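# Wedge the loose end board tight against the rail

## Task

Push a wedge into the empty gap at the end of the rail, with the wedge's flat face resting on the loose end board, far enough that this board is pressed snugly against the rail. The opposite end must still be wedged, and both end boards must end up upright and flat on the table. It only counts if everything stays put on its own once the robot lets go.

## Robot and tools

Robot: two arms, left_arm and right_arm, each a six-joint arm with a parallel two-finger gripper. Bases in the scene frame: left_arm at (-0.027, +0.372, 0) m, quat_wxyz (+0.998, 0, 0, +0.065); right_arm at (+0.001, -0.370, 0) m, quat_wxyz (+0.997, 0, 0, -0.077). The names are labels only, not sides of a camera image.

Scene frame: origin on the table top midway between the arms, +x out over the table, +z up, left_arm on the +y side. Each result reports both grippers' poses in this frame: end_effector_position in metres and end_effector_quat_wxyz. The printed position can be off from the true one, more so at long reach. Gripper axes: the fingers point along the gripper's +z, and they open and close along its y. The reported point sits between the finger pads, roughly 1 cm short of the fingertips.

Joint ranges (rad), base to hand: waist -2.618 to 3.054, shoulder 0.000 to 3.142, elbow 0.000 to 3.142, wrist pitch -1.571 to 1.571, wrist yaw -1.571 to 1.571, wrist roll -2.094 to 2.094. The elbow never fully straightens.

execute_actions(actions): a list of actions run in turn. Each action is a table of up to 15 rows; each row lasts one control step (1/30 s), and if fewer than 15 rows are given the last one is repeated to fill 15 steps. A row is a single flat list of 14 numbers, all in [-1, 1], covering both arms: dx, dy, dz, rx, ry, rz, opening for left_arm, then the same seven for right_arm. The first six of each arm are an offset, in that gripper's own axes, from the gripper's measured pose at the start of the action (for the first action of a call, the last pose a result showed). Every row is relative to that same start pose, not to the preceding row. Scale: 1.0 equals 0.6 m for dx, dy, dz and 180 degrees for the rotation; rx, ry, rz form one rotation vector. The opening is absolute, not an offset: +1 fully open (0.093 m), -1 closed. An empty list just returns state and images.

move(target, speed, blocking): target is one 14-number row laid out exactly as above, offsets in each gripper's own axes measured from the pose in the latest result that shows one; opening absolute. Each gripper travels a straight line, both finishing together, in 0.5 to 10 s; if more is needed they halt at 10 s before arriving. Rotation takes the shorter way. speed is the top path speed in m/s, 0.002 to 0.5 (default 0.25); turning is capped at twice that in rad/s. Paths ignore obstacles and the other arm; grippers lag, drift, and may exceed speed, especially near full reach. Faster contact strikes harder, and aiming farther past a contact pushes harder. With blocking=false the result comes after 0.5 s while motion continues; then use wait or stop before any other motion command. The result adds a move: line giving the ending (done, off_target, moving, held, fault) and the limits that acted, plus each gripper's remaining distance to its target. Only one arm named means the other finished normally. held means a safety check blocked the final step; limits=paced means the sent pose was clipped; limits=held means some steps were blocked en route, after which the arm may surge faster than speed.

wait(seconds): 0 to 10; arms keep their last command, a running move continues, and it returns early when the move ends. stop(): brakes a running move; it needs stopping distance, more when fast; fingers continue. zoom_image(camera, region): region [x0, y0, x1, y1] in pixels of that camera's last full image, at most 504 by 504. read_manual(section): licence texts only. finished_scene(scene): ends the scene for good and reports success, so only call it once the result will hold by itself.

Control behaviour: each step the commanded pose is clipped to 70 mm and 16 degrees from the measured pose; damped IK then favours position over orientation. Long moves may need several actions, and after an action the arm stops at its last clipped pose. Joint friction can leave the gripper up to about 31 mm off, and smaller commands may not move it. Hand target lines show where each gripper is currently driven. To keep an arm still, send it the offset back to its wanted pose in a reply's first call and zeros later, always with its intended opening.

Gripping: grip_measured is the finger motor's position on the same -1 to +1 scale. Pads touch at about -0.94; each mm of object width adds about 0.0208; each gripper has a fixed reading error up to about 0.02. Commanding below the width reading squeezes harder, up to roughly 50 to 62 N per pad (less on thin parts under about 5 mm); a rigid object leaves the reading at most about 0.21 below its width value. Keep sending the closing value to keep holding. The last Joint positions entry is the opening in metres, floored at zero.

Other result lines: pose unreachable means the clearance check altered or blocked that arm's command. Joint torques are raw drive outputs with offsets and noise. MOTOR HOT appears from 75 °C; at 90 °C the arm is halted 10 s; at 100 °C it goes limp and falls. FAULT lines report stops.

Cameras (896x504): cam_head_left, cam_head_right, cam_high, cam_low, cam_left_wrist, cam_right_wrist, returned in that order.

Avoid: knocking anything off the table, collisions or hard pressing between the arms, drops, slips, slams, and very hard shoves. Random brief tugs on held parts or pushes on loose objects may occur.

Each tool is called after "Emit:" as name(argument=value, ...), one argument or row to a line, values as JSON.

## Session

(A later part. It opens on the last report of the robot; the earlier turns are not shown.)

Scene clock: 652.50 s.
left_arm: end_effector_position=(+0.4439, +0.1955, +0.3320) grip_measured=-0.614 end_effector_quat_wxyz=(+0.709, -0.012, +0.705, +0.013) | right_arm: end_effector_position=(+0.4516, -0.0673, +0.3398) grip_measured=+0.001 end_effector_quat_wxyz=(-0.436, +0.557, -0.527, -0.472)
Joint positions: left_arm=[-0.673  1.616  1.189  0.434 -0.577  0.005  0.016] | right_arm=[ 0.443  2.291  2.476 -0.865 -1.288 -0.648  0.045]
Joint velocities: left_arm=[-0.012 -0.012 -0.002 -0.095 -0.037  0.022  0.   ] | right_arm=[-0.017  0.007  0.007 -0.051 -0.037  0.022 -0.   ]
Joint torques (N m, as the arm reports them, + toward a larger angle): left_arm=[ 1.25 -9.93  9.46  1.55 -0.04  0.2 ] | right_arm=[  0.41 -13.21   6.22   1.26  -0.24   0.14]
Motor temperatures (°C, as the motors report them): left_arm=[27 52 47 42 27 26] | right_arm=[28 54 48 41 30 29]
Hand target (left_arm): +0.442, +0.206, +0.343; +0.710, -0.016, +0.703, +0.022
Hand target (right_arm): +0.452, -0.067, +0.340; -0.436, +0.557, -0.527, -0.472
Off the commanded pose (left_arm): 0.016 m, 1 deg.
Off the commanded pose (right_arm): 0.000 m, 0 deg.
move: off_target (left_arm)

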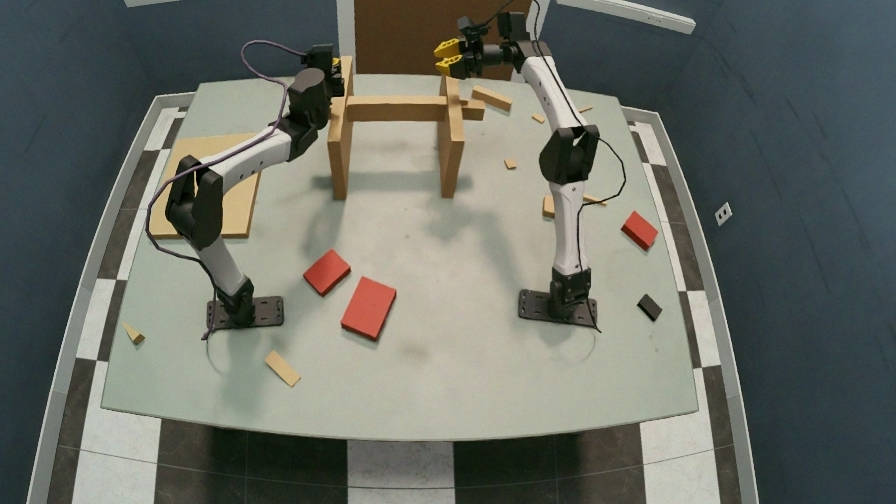

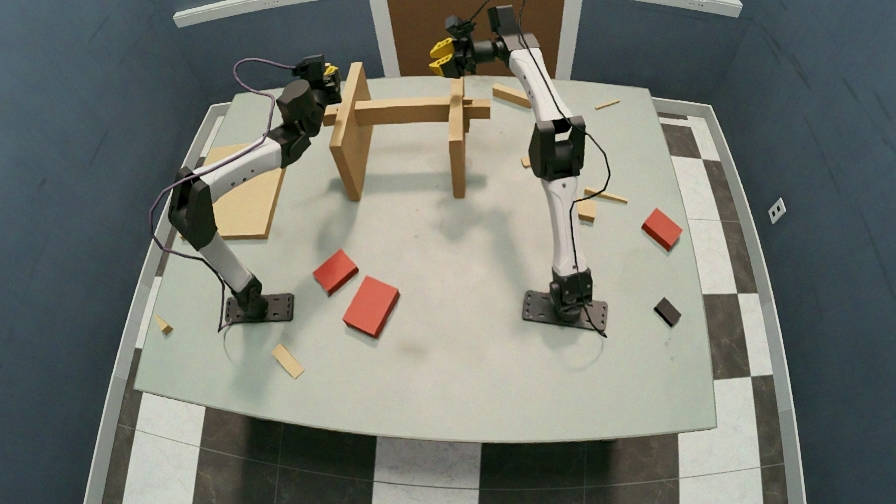

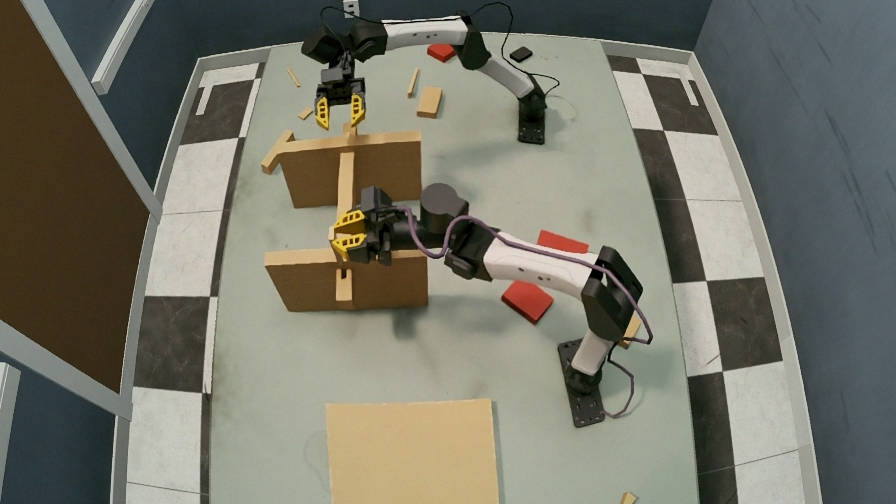

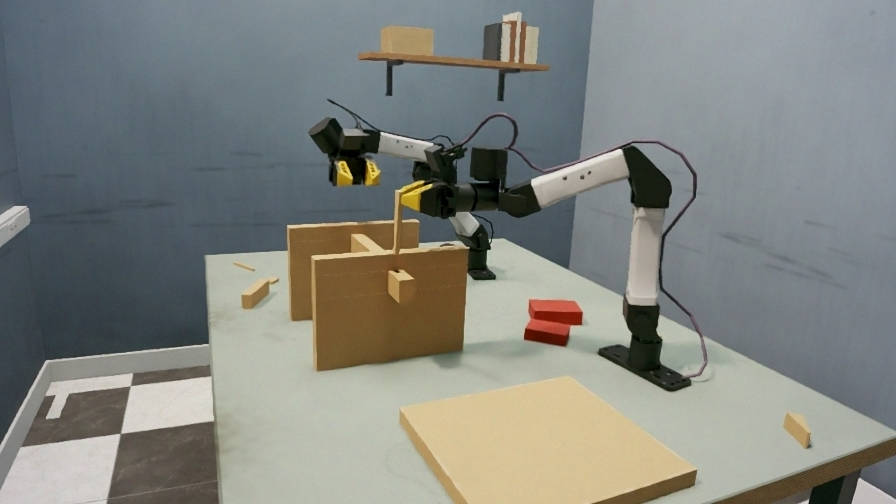

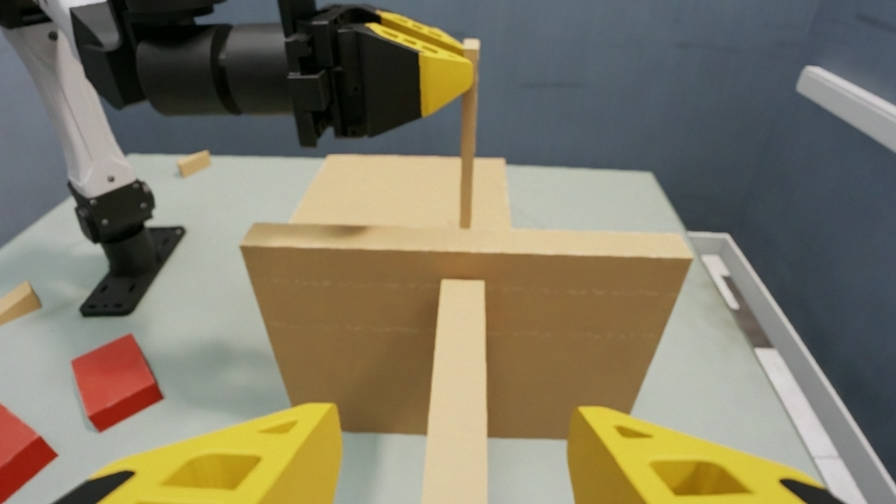

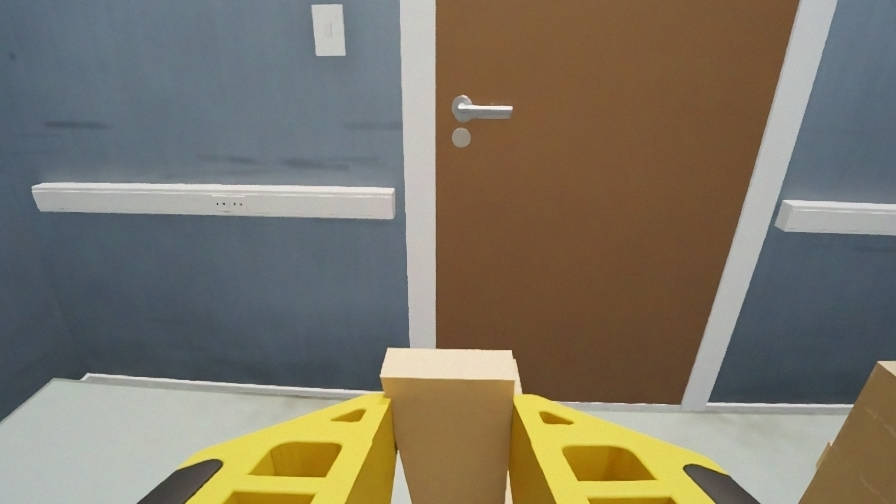

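Emit:
move(
  target=[-0.0333, 0.029, -0.002, -0.008, -0.0067, 0.006, -0.63, 0, 0, 0, 0, 0, 0, 0.0],
  speed=0.015,
)

Scene clock: 663.23 s.
left_arm: end_effector_position=(+0.4433, +0.2052, +0.3345) grip_measured=-0.614 end_effector_quat_wxyz=(+0.705, -0.006, +0.708, +0.028) | right_arm: end_effector_position=(+0.4516, -0.0673, +0.3398) grip_measured=+0.001 end_effector_quat_wxyz=(-0.436, +0.557, -0.527, -0.472)
Joint positions: left_arm=[-0.656  1.597  1.19   0.403 -0.573  0.029  0.016] | right_arm=[ 0.443  2.291  2.476 -0.865 -1.288 -0.648  0.045]
Joint velocities: left_arm=[-0.012 -0.012 -0.022 -0.037  0.11  -0.022 -0.   ] | right_arm=[-0.012 -0.002  0.007  0.007  0.037 -0.037 -0.002]
Joint torques (N m, as the arm reports them, + toward a larger angle): left_arm=[ 0.94 -9.4   9.4   1.96  0.01  0.2 ] | right_arm=[  0.4  -13.2    6.24   1.27  -0.24   0.14]
Motor temperatures (°C, as the motors report them): left_arm=[27 55 49 42 27 26] | right_arm=[28 54 48 41 30 29]
Hand target (left_arm): +0.441, +0.213, +0.351; +0.716, -0.014, +0.697, +0.029
Hand target (right_arm): +0.452, -0.067, +0.340; -0.436, +0.557, -0.527, -0.472
Off the commanded pose (left_arm): 0.019 m, 2 deg.
Off the commanded pose (right_arm): 0.000 m, 0 deg.
move: off_target (left_arm)

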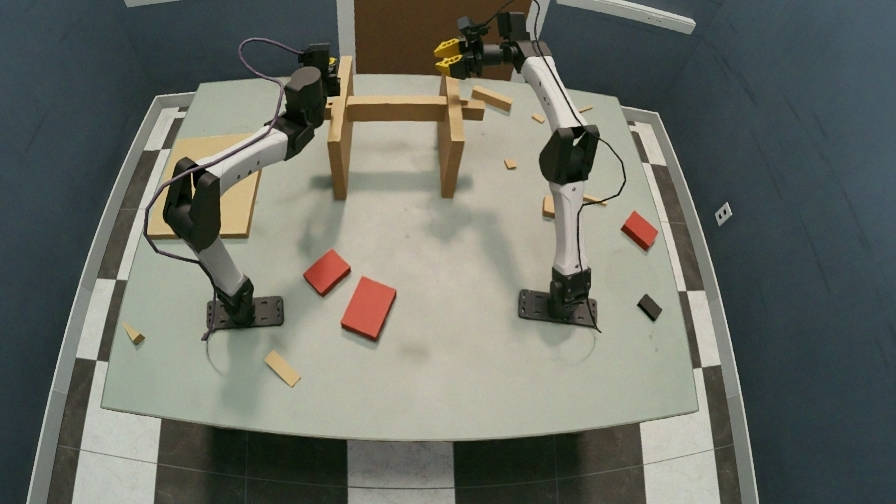

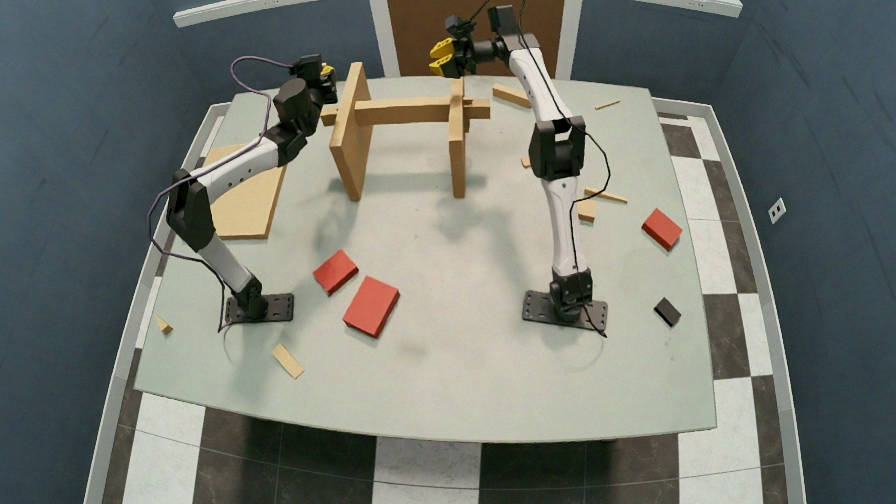

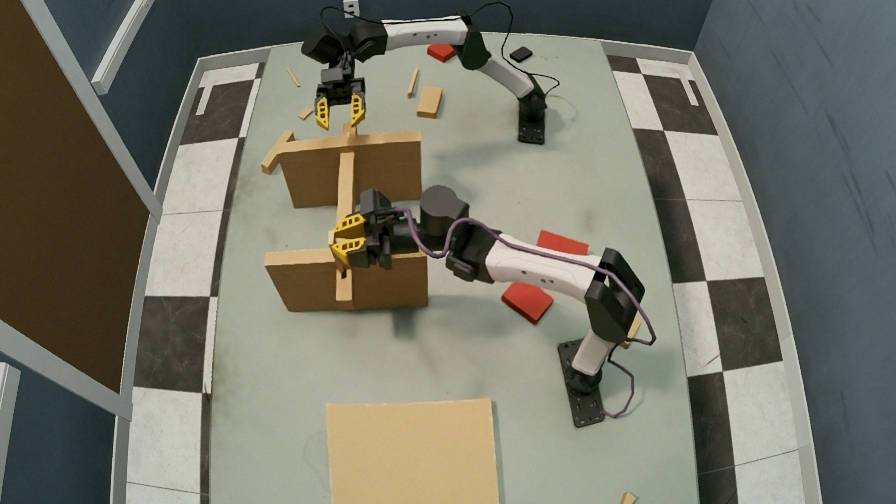

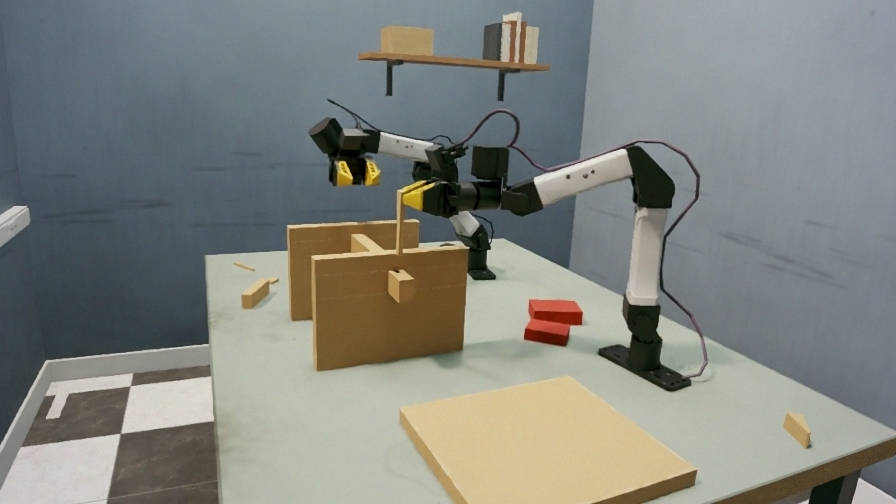

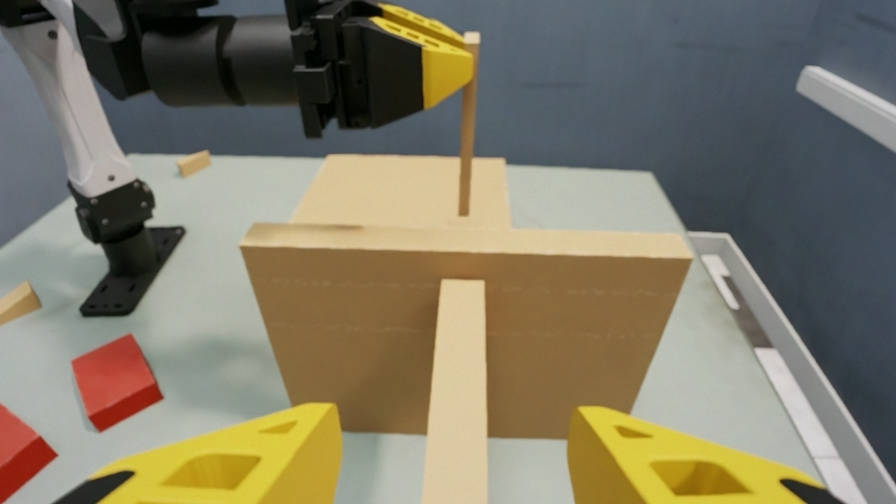

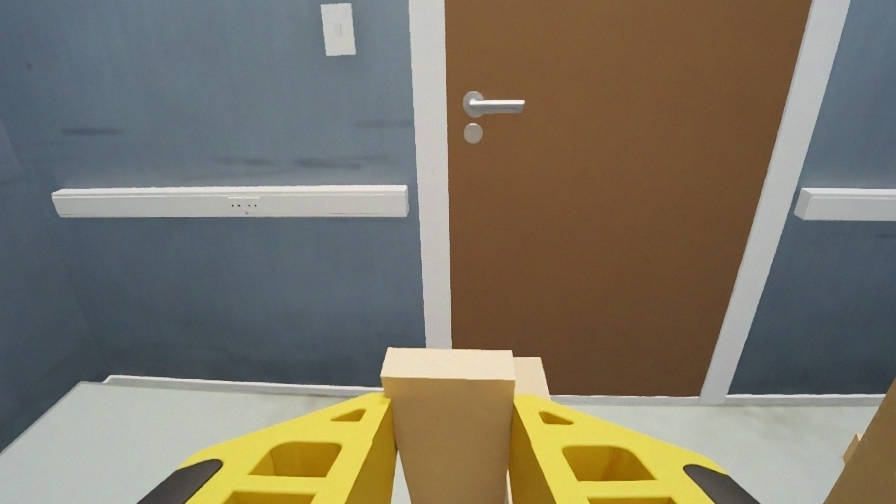

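Emit:
zoom_image(
  camera="cam_high",
  region=[300, 220, 390, 310],
)

Emit:
zoom_image(
  camera="cam_low",
  region=[350, 210, 450, 310],
)

Region (300, 220, 390, 310) of cam_high's 896x504 image, scaled by 5.600, with more detail than that image has.

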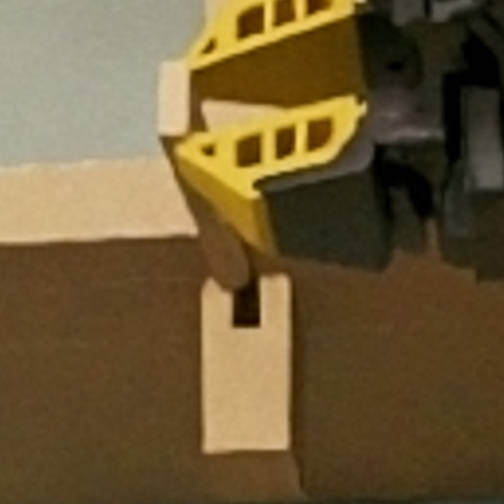

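Region (350, 210, 450, 310) of cam_low's 896x504 image, scaled by 5.040, with more detail than that image has.

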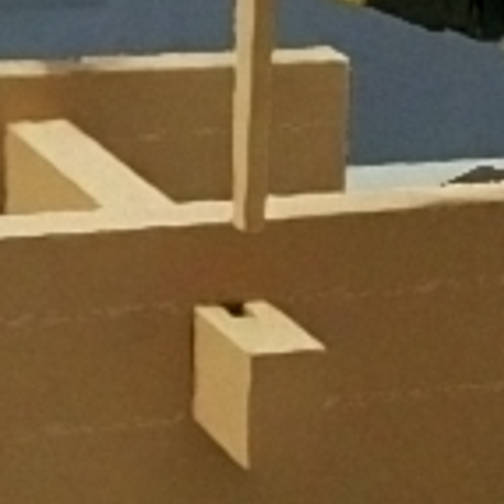

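Emit:
move(
  target=[0.0515, -0.0051, 0.0033, 0.0039, 0, -0.0073, -0.63, 0, 0, 0, 0, 0, 0, 0.0],
  speed=0.015,
)

Scene clock: 692.57 s.
left_arm: end_effector_position=(+0.4439, +0.2035, +0.3085) grip_measured=-0.614 end_effector_quat_wxyz=(+0.704, -0.007, +0.710, +0.021) | right_arm: end_effector_position=(+0.4516, -0.0673, +0.3398) grip_measured=+0.001 end_effector_quat_wxyz=(-0.436, +0.557, -0.527, -0.472)
Joint positions: left_arm=[-0.656  1.619  1.113  0.496 -0.565  0.014  0.016] | right_arm=[ 0.443  2.291  2.476 -0.865 -1.288 -0.648  0.045]
Joint velocities: left_arm=[ 0.012  0.012 -0.012 -0.007 -0.051 -0.037  0.   ] | right_arm=[-0.002  0.007  0.012  0.066 -0.007 -0.022 -0.   ]
Joint torques (N m, as the arm reports them, + toward a larger angle): left_arm=[ 0.3  -6.73  7.17  2.22  0.04 -0.03] | right_arm=[  0.42 -13.22   6.21   1.26  -0.24   0.15]
Motor temperatures (°C, as the motors report them): left_arm=[27 58 52 44 27 26] | right_arm=[28 56 48 41 30 29]
Hand target (left_arm): +0.445, +0.203, +0.304; +0.705, -0.010, +0.709, +0.016
Hand target (right_arm): +0.452, -0.067, +0.340; -0.436, +0.557, -0.527, -0.472
Off the commanded pose (left_arm): 0.005 m, 1 deg.
Off the commanded pose (right_arm): 0.000 m, 0 deg.
move: done

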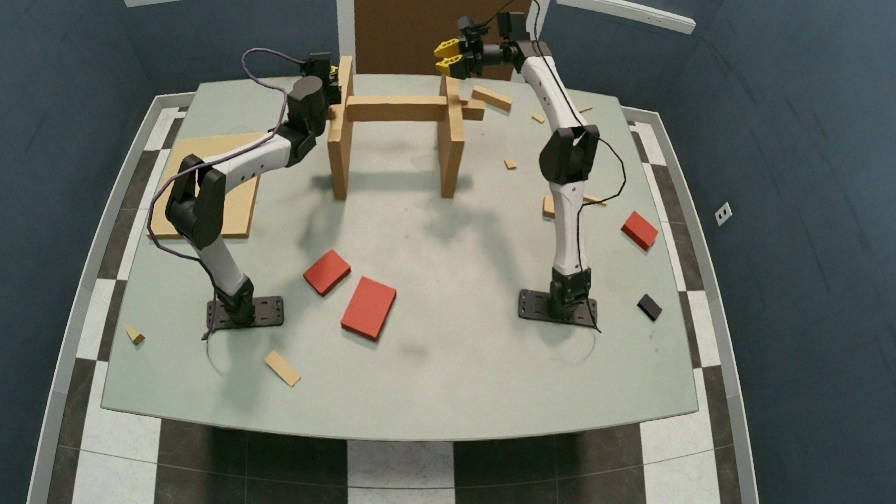

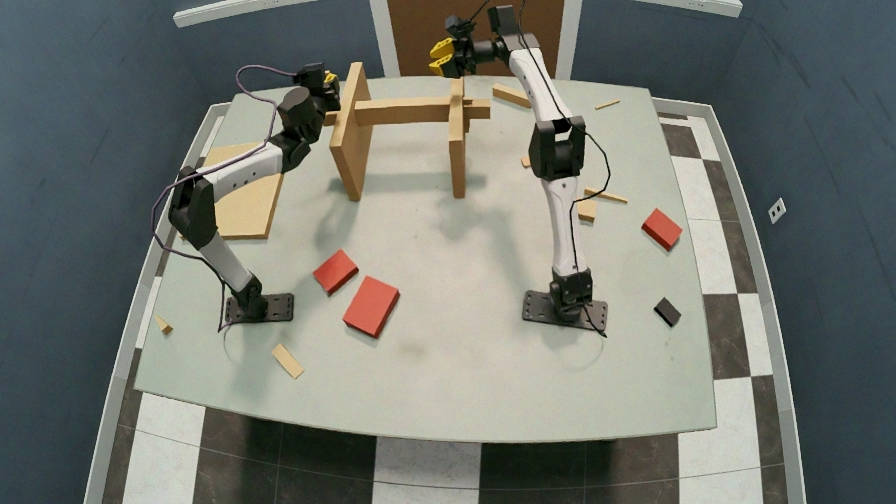

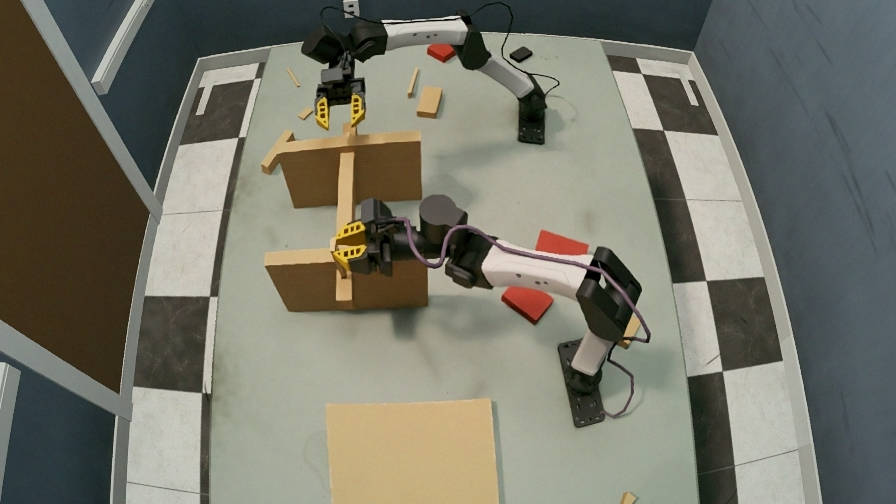

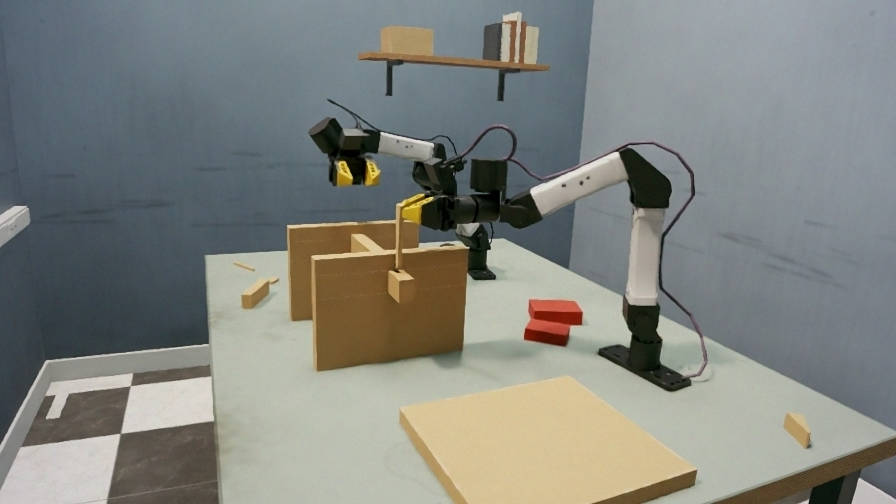

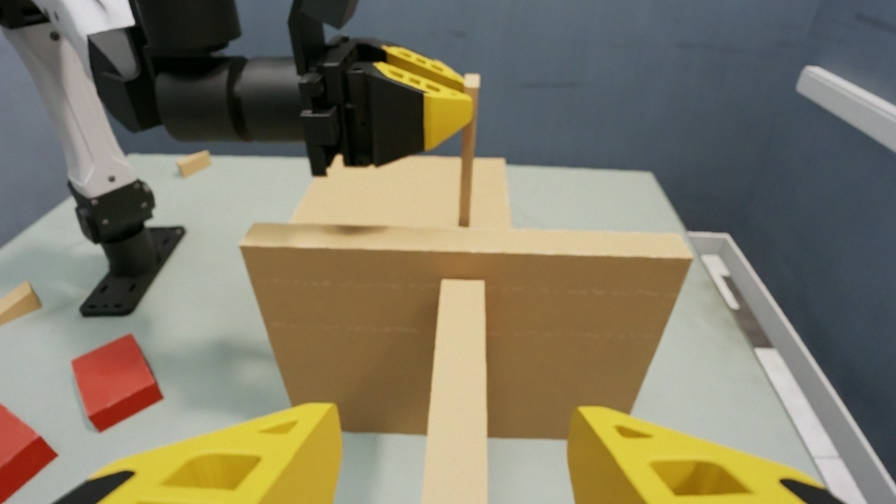

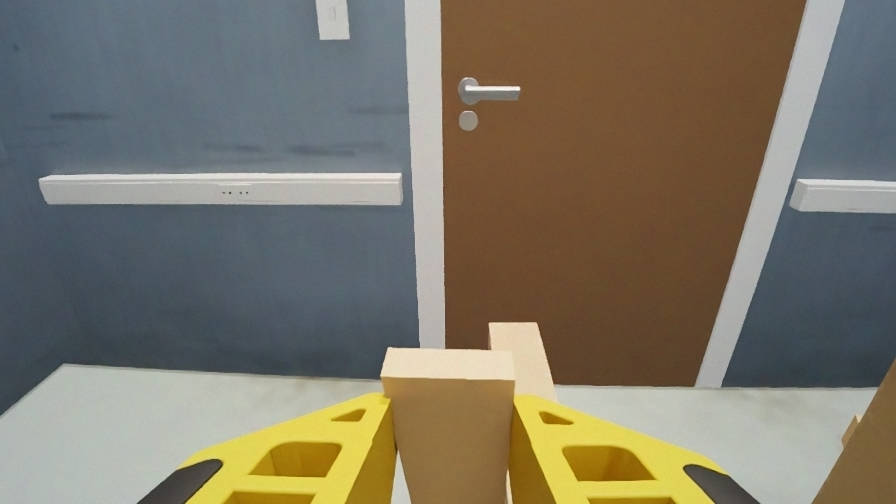

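Emit:
zoom_image(
  camera="cam_high",
  region=[310, 240, 380, 310],
)

Emit:
zoom_image(
  camera="cam_low",
  region=[365, 235, 435, 305],
)

Emit:
zoom_image(
  camera="cam_left_wrist",
  region=[400, 60, 530, 300],
)

Region (310, 240, 380, 310) of cam_high's 896x504 image, scaled by 7.200, with more detail than that image has.

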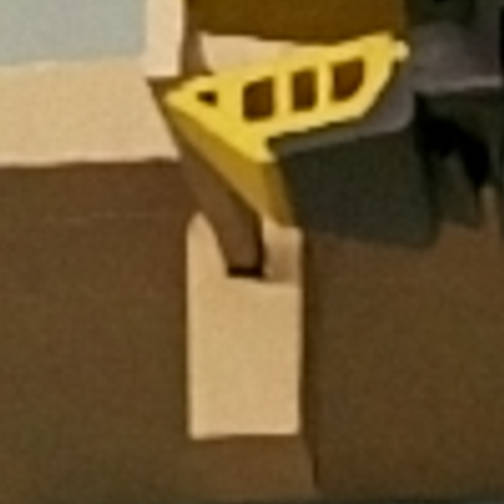

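Region (365, 235, 435, 305) of cam_low's 896x504 image, scaled by 7.200, with more detail than that image has.

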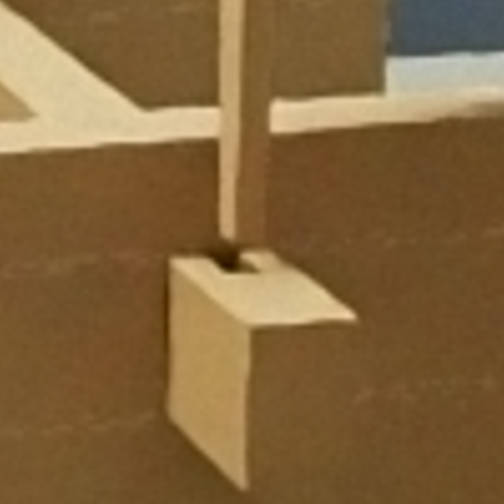

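Region (400, 60, 530, 300) of cam_left_wrist's 896x504 image, scaled by 2.100, with more detail than that image has; it fills the left 273 columns of this view, and the rest is white.

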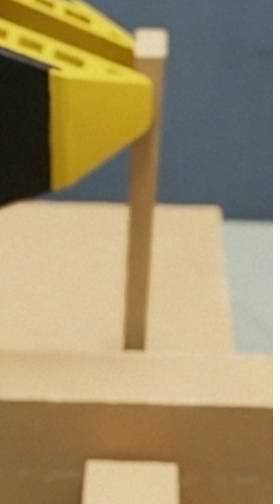

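Emit:
move(
  target=[0.009, -0.0044, 0.002, 0.005, -0.006, -0.0115, -0.63, 0, 0, 0, 0, 0, 0, 0.0],
  speed=0.01,
)

Emit:
zoom_image(
  camera="cam_high",
  region=[310, 240, 380, 310],
)

Emit:
zoom_image(
  camera="cam_low",
  region=[365, 235, 435, 305],
)

Scene clock: 715.40 s.
left_arm: end_effector_position=(+0.4432, +0.2021, +0.3102) grip_measured=-0.614 end_effector_quat_wxyz=(+0.711, -0.013, +0.703, +0.008) | right_arm: end_effector_position=(+0.4516, -0.0673, +0.3398) grip_measured=+0.001 end_effector_quat_wxyz=(-0.436, +0.557, -0.527, -0.472)
Joint positions: left_arm=[-0.656  1.619  1.1    0.532 -0.554 -0.001  0.016] | right_arm=[ 0.443  2.291  2.476 -0.865 -1.288 -0.648  0.045]
Joint velocities: left_arm=[-0.007  0.012 -0.017  0.051  0.037  0.037 -0.   ] | right_arm=[-0.012 -0.007  0.007  0.066 -0.007 -0.051  0.   ]
Joint torques (N m, as the arm reports them, + toward a larger angle): left_arm=[ 0.23 -6.5   7.19  2.18  0.03 -0.06] | right_arm=[  0.42 -13.19   6.23   1.27  -0.23   0.14]
Motor temperatures (°C, as the motors report them): left_arm=[27 57 50 46 27 26] | right_arm=[28 57 48 41 30 29]
Hand target (left_arm): +0.445, +0.201, +0.303; +0.711, -0.014, +0.704, +0.003
Hand target (right_arm): +0.452, -0.067, +0.340; -0.436, +0.557, -0.527, -0.472
Off the commanded pose (left_arm): 0.008 m, 1 deg.
Off the commanded pose (right_arm): 0.000 m, 0 deg.
move: done

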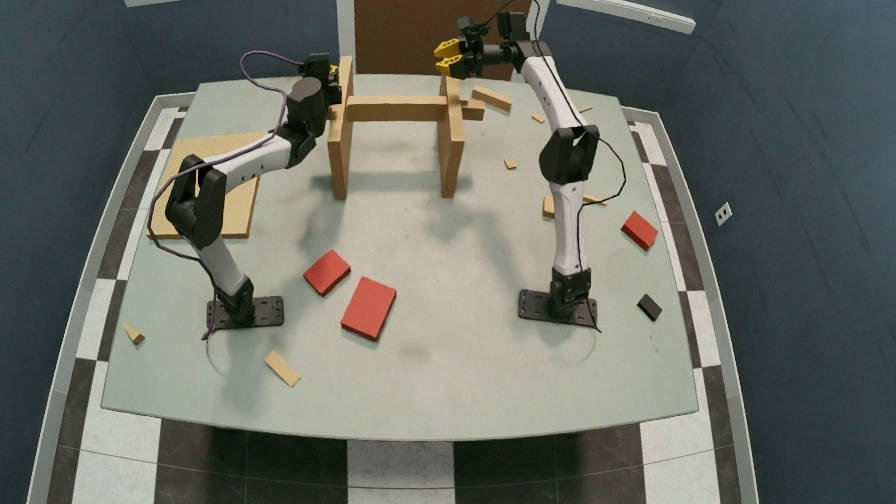

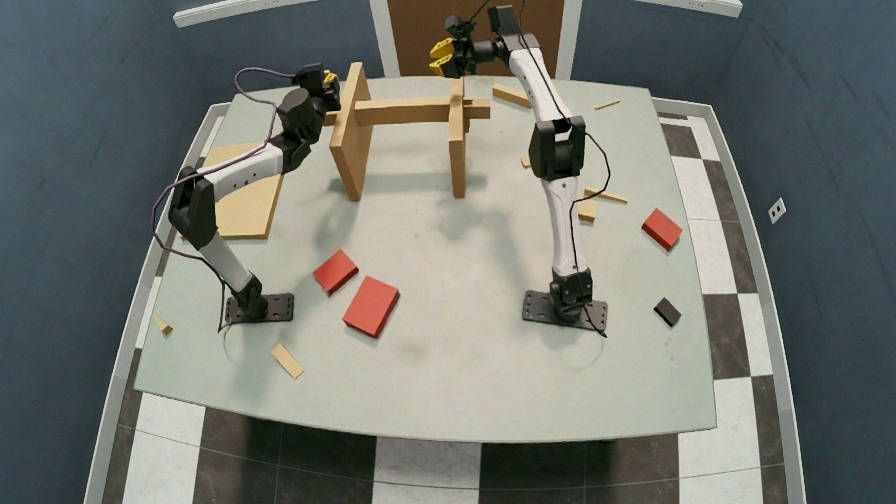

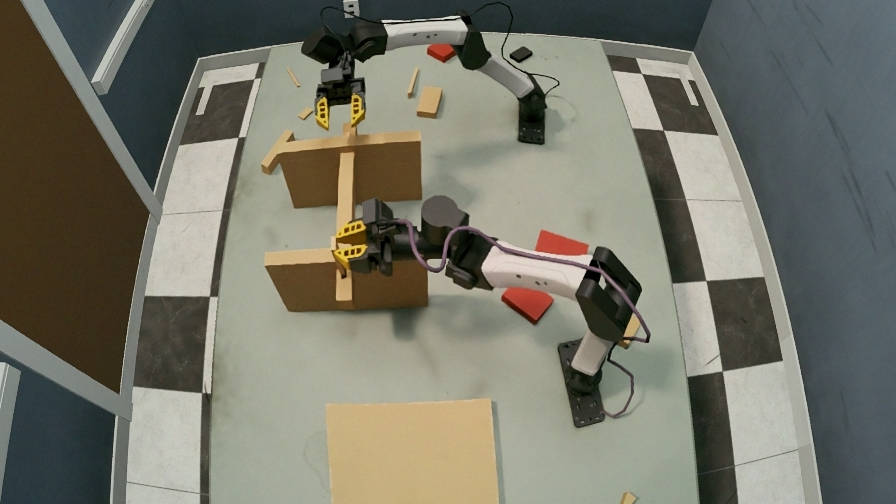

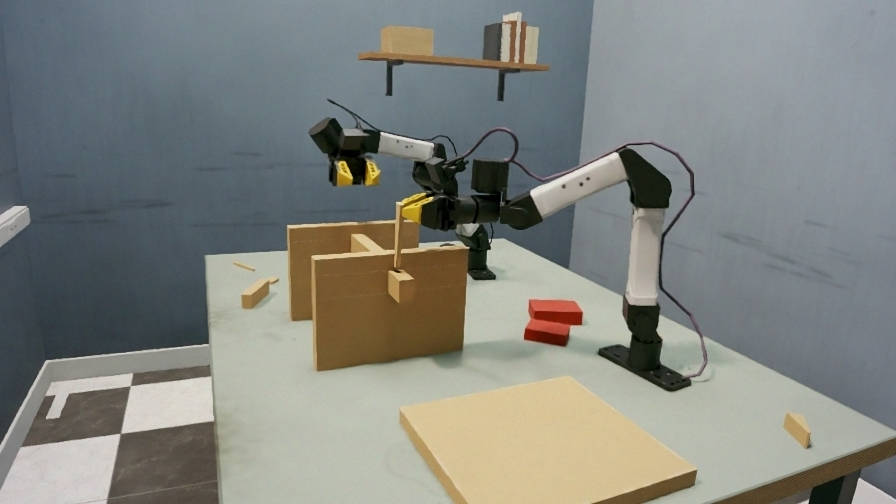

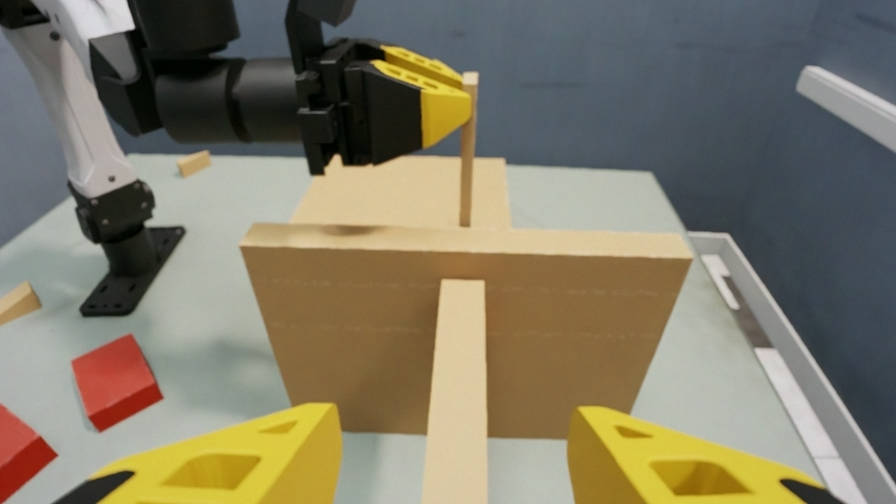

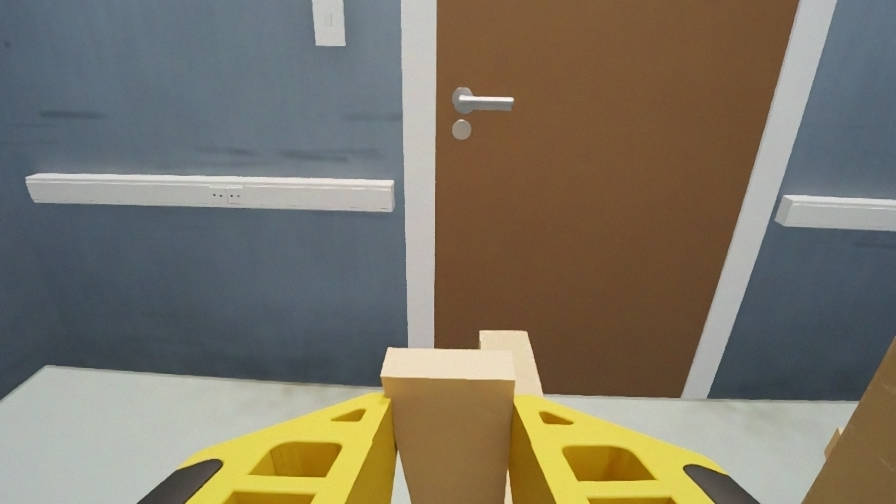

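Region (310, 240, 380, 310) of cam_high's 896x504 image, scaled by 7.200, with more detail than that image has.

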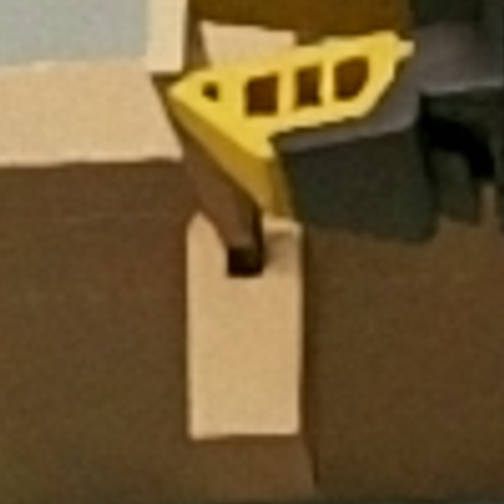

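Region (365, 235, 435, 305) of cam_low's 896x504 image, scaled by 7.200, with more detail than that image has.

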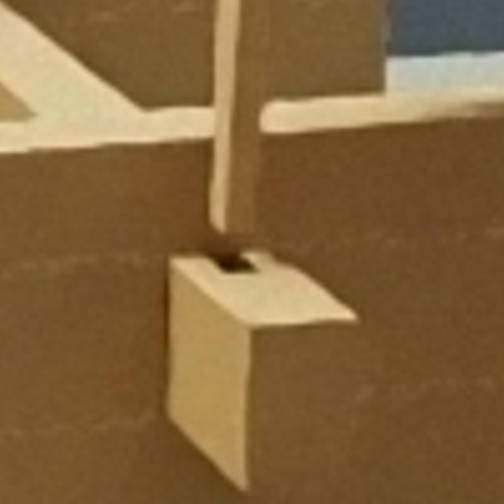

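Emit:
move(
  target=[0.05, -0.001, 0.002, 0, 0, 0, -0.63, 0, 0, 0, 0, 0, 0, 0.0],
  speed=0.01,
)

Emit:
zoom_image(
  camera="cam_high",
  region=[310, 240, 380, 310],
)

Emit:
zoom_image(
  camera="cam_low",
  region=[365, 235, 435, 305],
)

Scene clock: 729.07 s.
left_arm: end_effector_position=(+0.4435, +0.2022, +0.2989) grip_measured=-0.614 end_effector_quat_wxyz=(+0.721, -0.020, +0.692, +0.001) | right_arm: end_effector_position=(+0.4516, -0.0673, +0.3398) grip_measured=+0.001 end_effector_quat_wxyz=(-0.436, +0.557, -0.527, -0.472)
Joint positions: left_arm=[-0.656  1.645  1.047  0.646 -0.555 -0.002  0.016] | right_arm=[ 0.443  2.291  2.476 -0.865 -1.288 -0.648  0.045]
Joint velocities: left_arm=[-0.017  0.002  0.002 -0.095  0.037 -0.022  0.   ] | right_arm=[ 0.007  0.007  0.002  0.007  0.007 -0.022 -0.001]
Joint torques (N m, as the arm reports them, + toward a larger angle): left_arm=[ 0.07 -6.36  6.13  1.99  0.    0.09] | right_arm=[  0.4  -13.2    6.23   1.27  -0.24   0.14]
Motor temperatures (°C, as the motors report them): left_arm=[27 56 50 47 27 26] | right_arm=[28 57 48 41 30 29]
Hand target (left_arm): +0.445, +0.201, +0.281; +0.711, -0.013, +0.703, +0.008
Hand target (right_arm): +0.452, -0.067, +0.340; -0.436, +0.557, -0.527, -0.472
Off the commanded pose (left_arm): 0.019 m, 2 deg.
Off the commanded pose (right_arm): 0.000 m, 0 deg.
move: off_target (left_arm)

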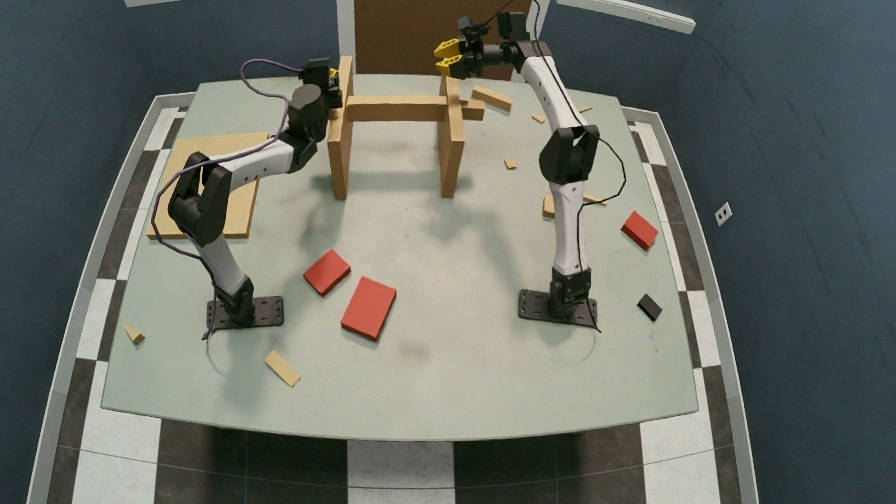

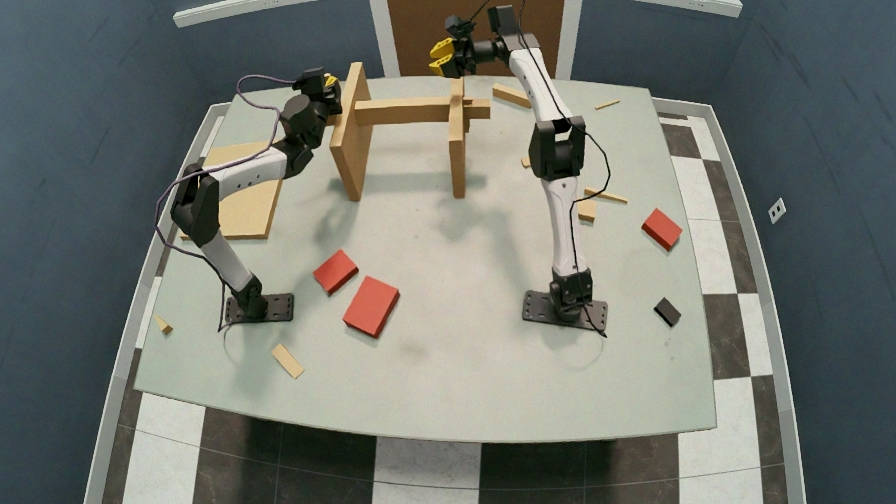

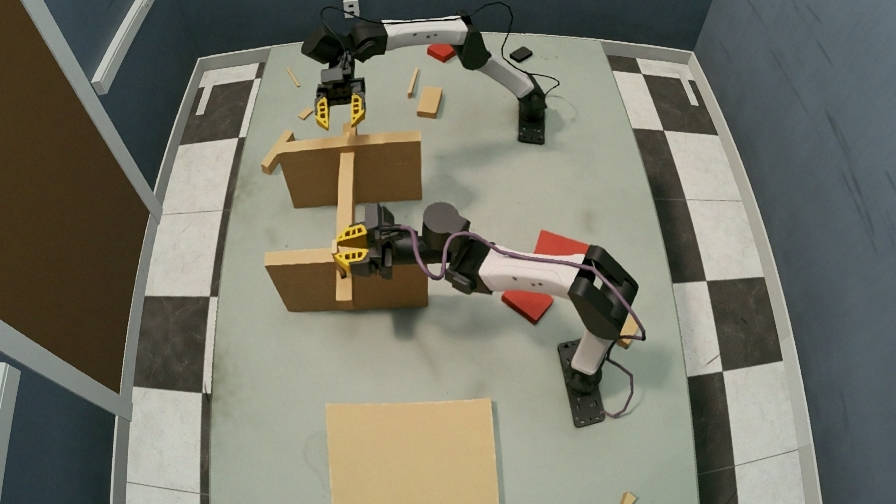

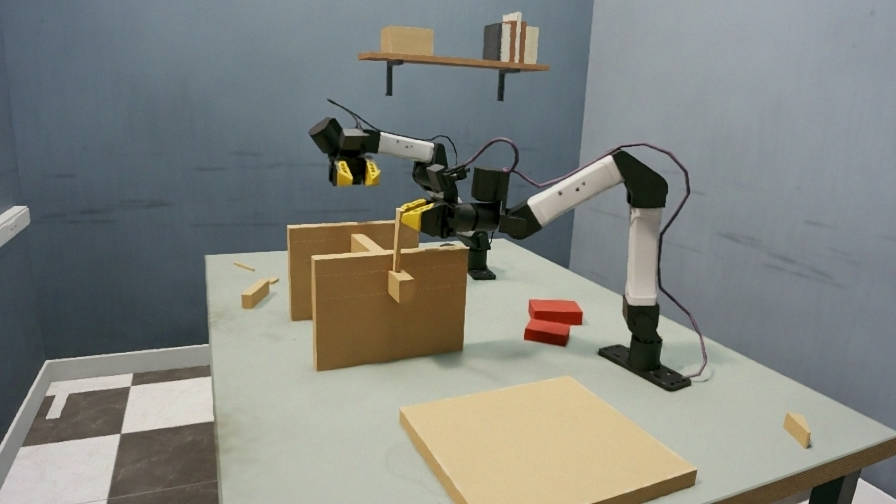

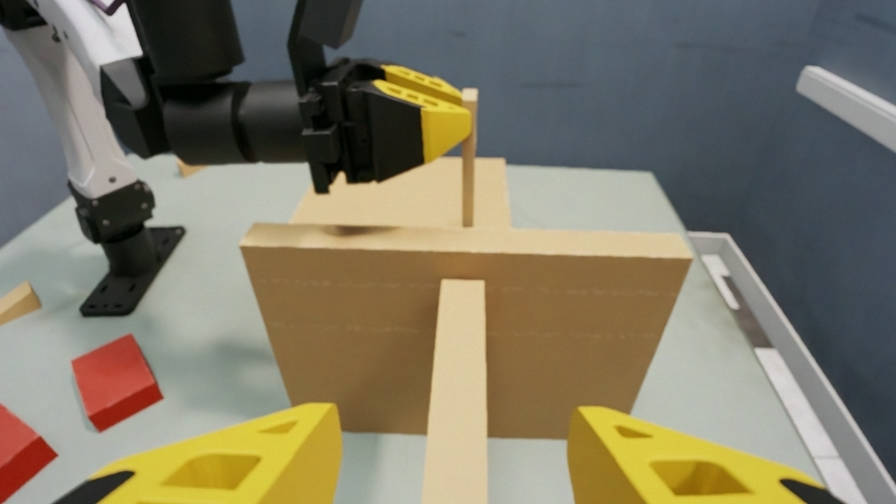

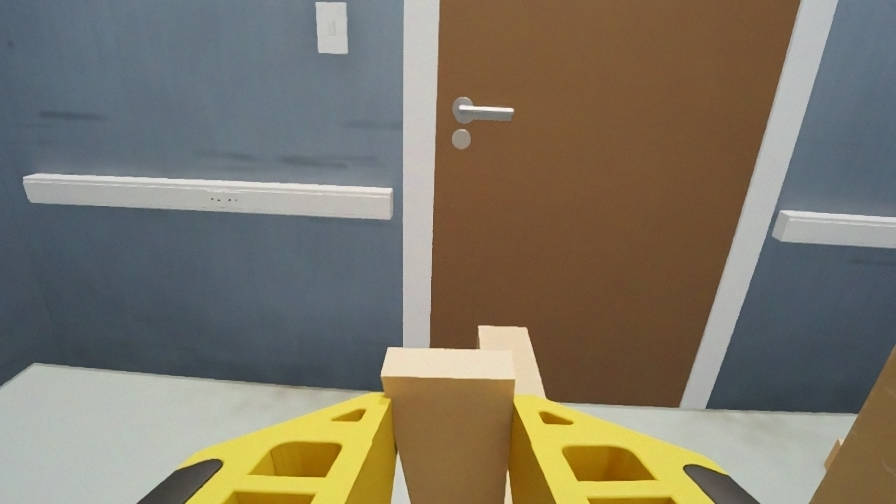

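Region (310, 240, 380, 310) of cam_high's 896x504 image, scaled by 7.200, with more detail than that image has.

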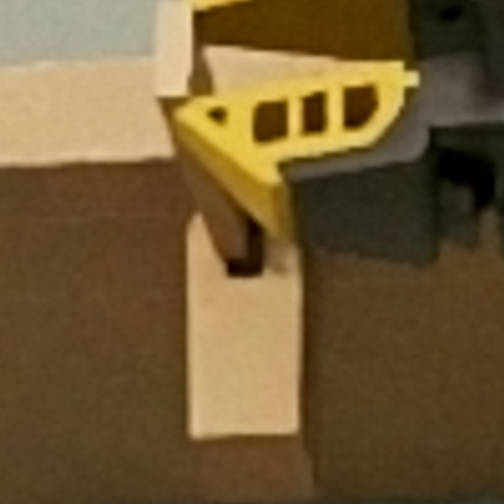

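Region (365, 235, 435, 305) of cam_low's 896x504 image, scaled by 7.200, with more detail than that image has.

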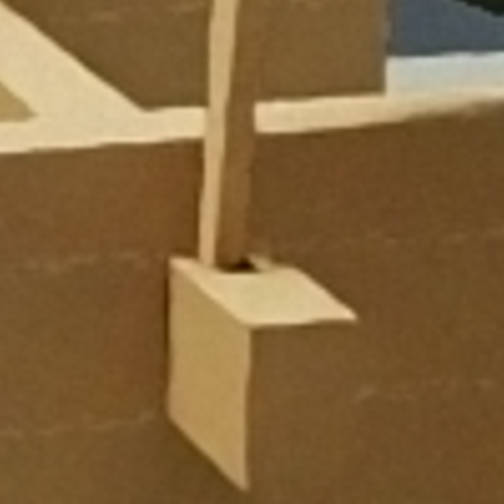

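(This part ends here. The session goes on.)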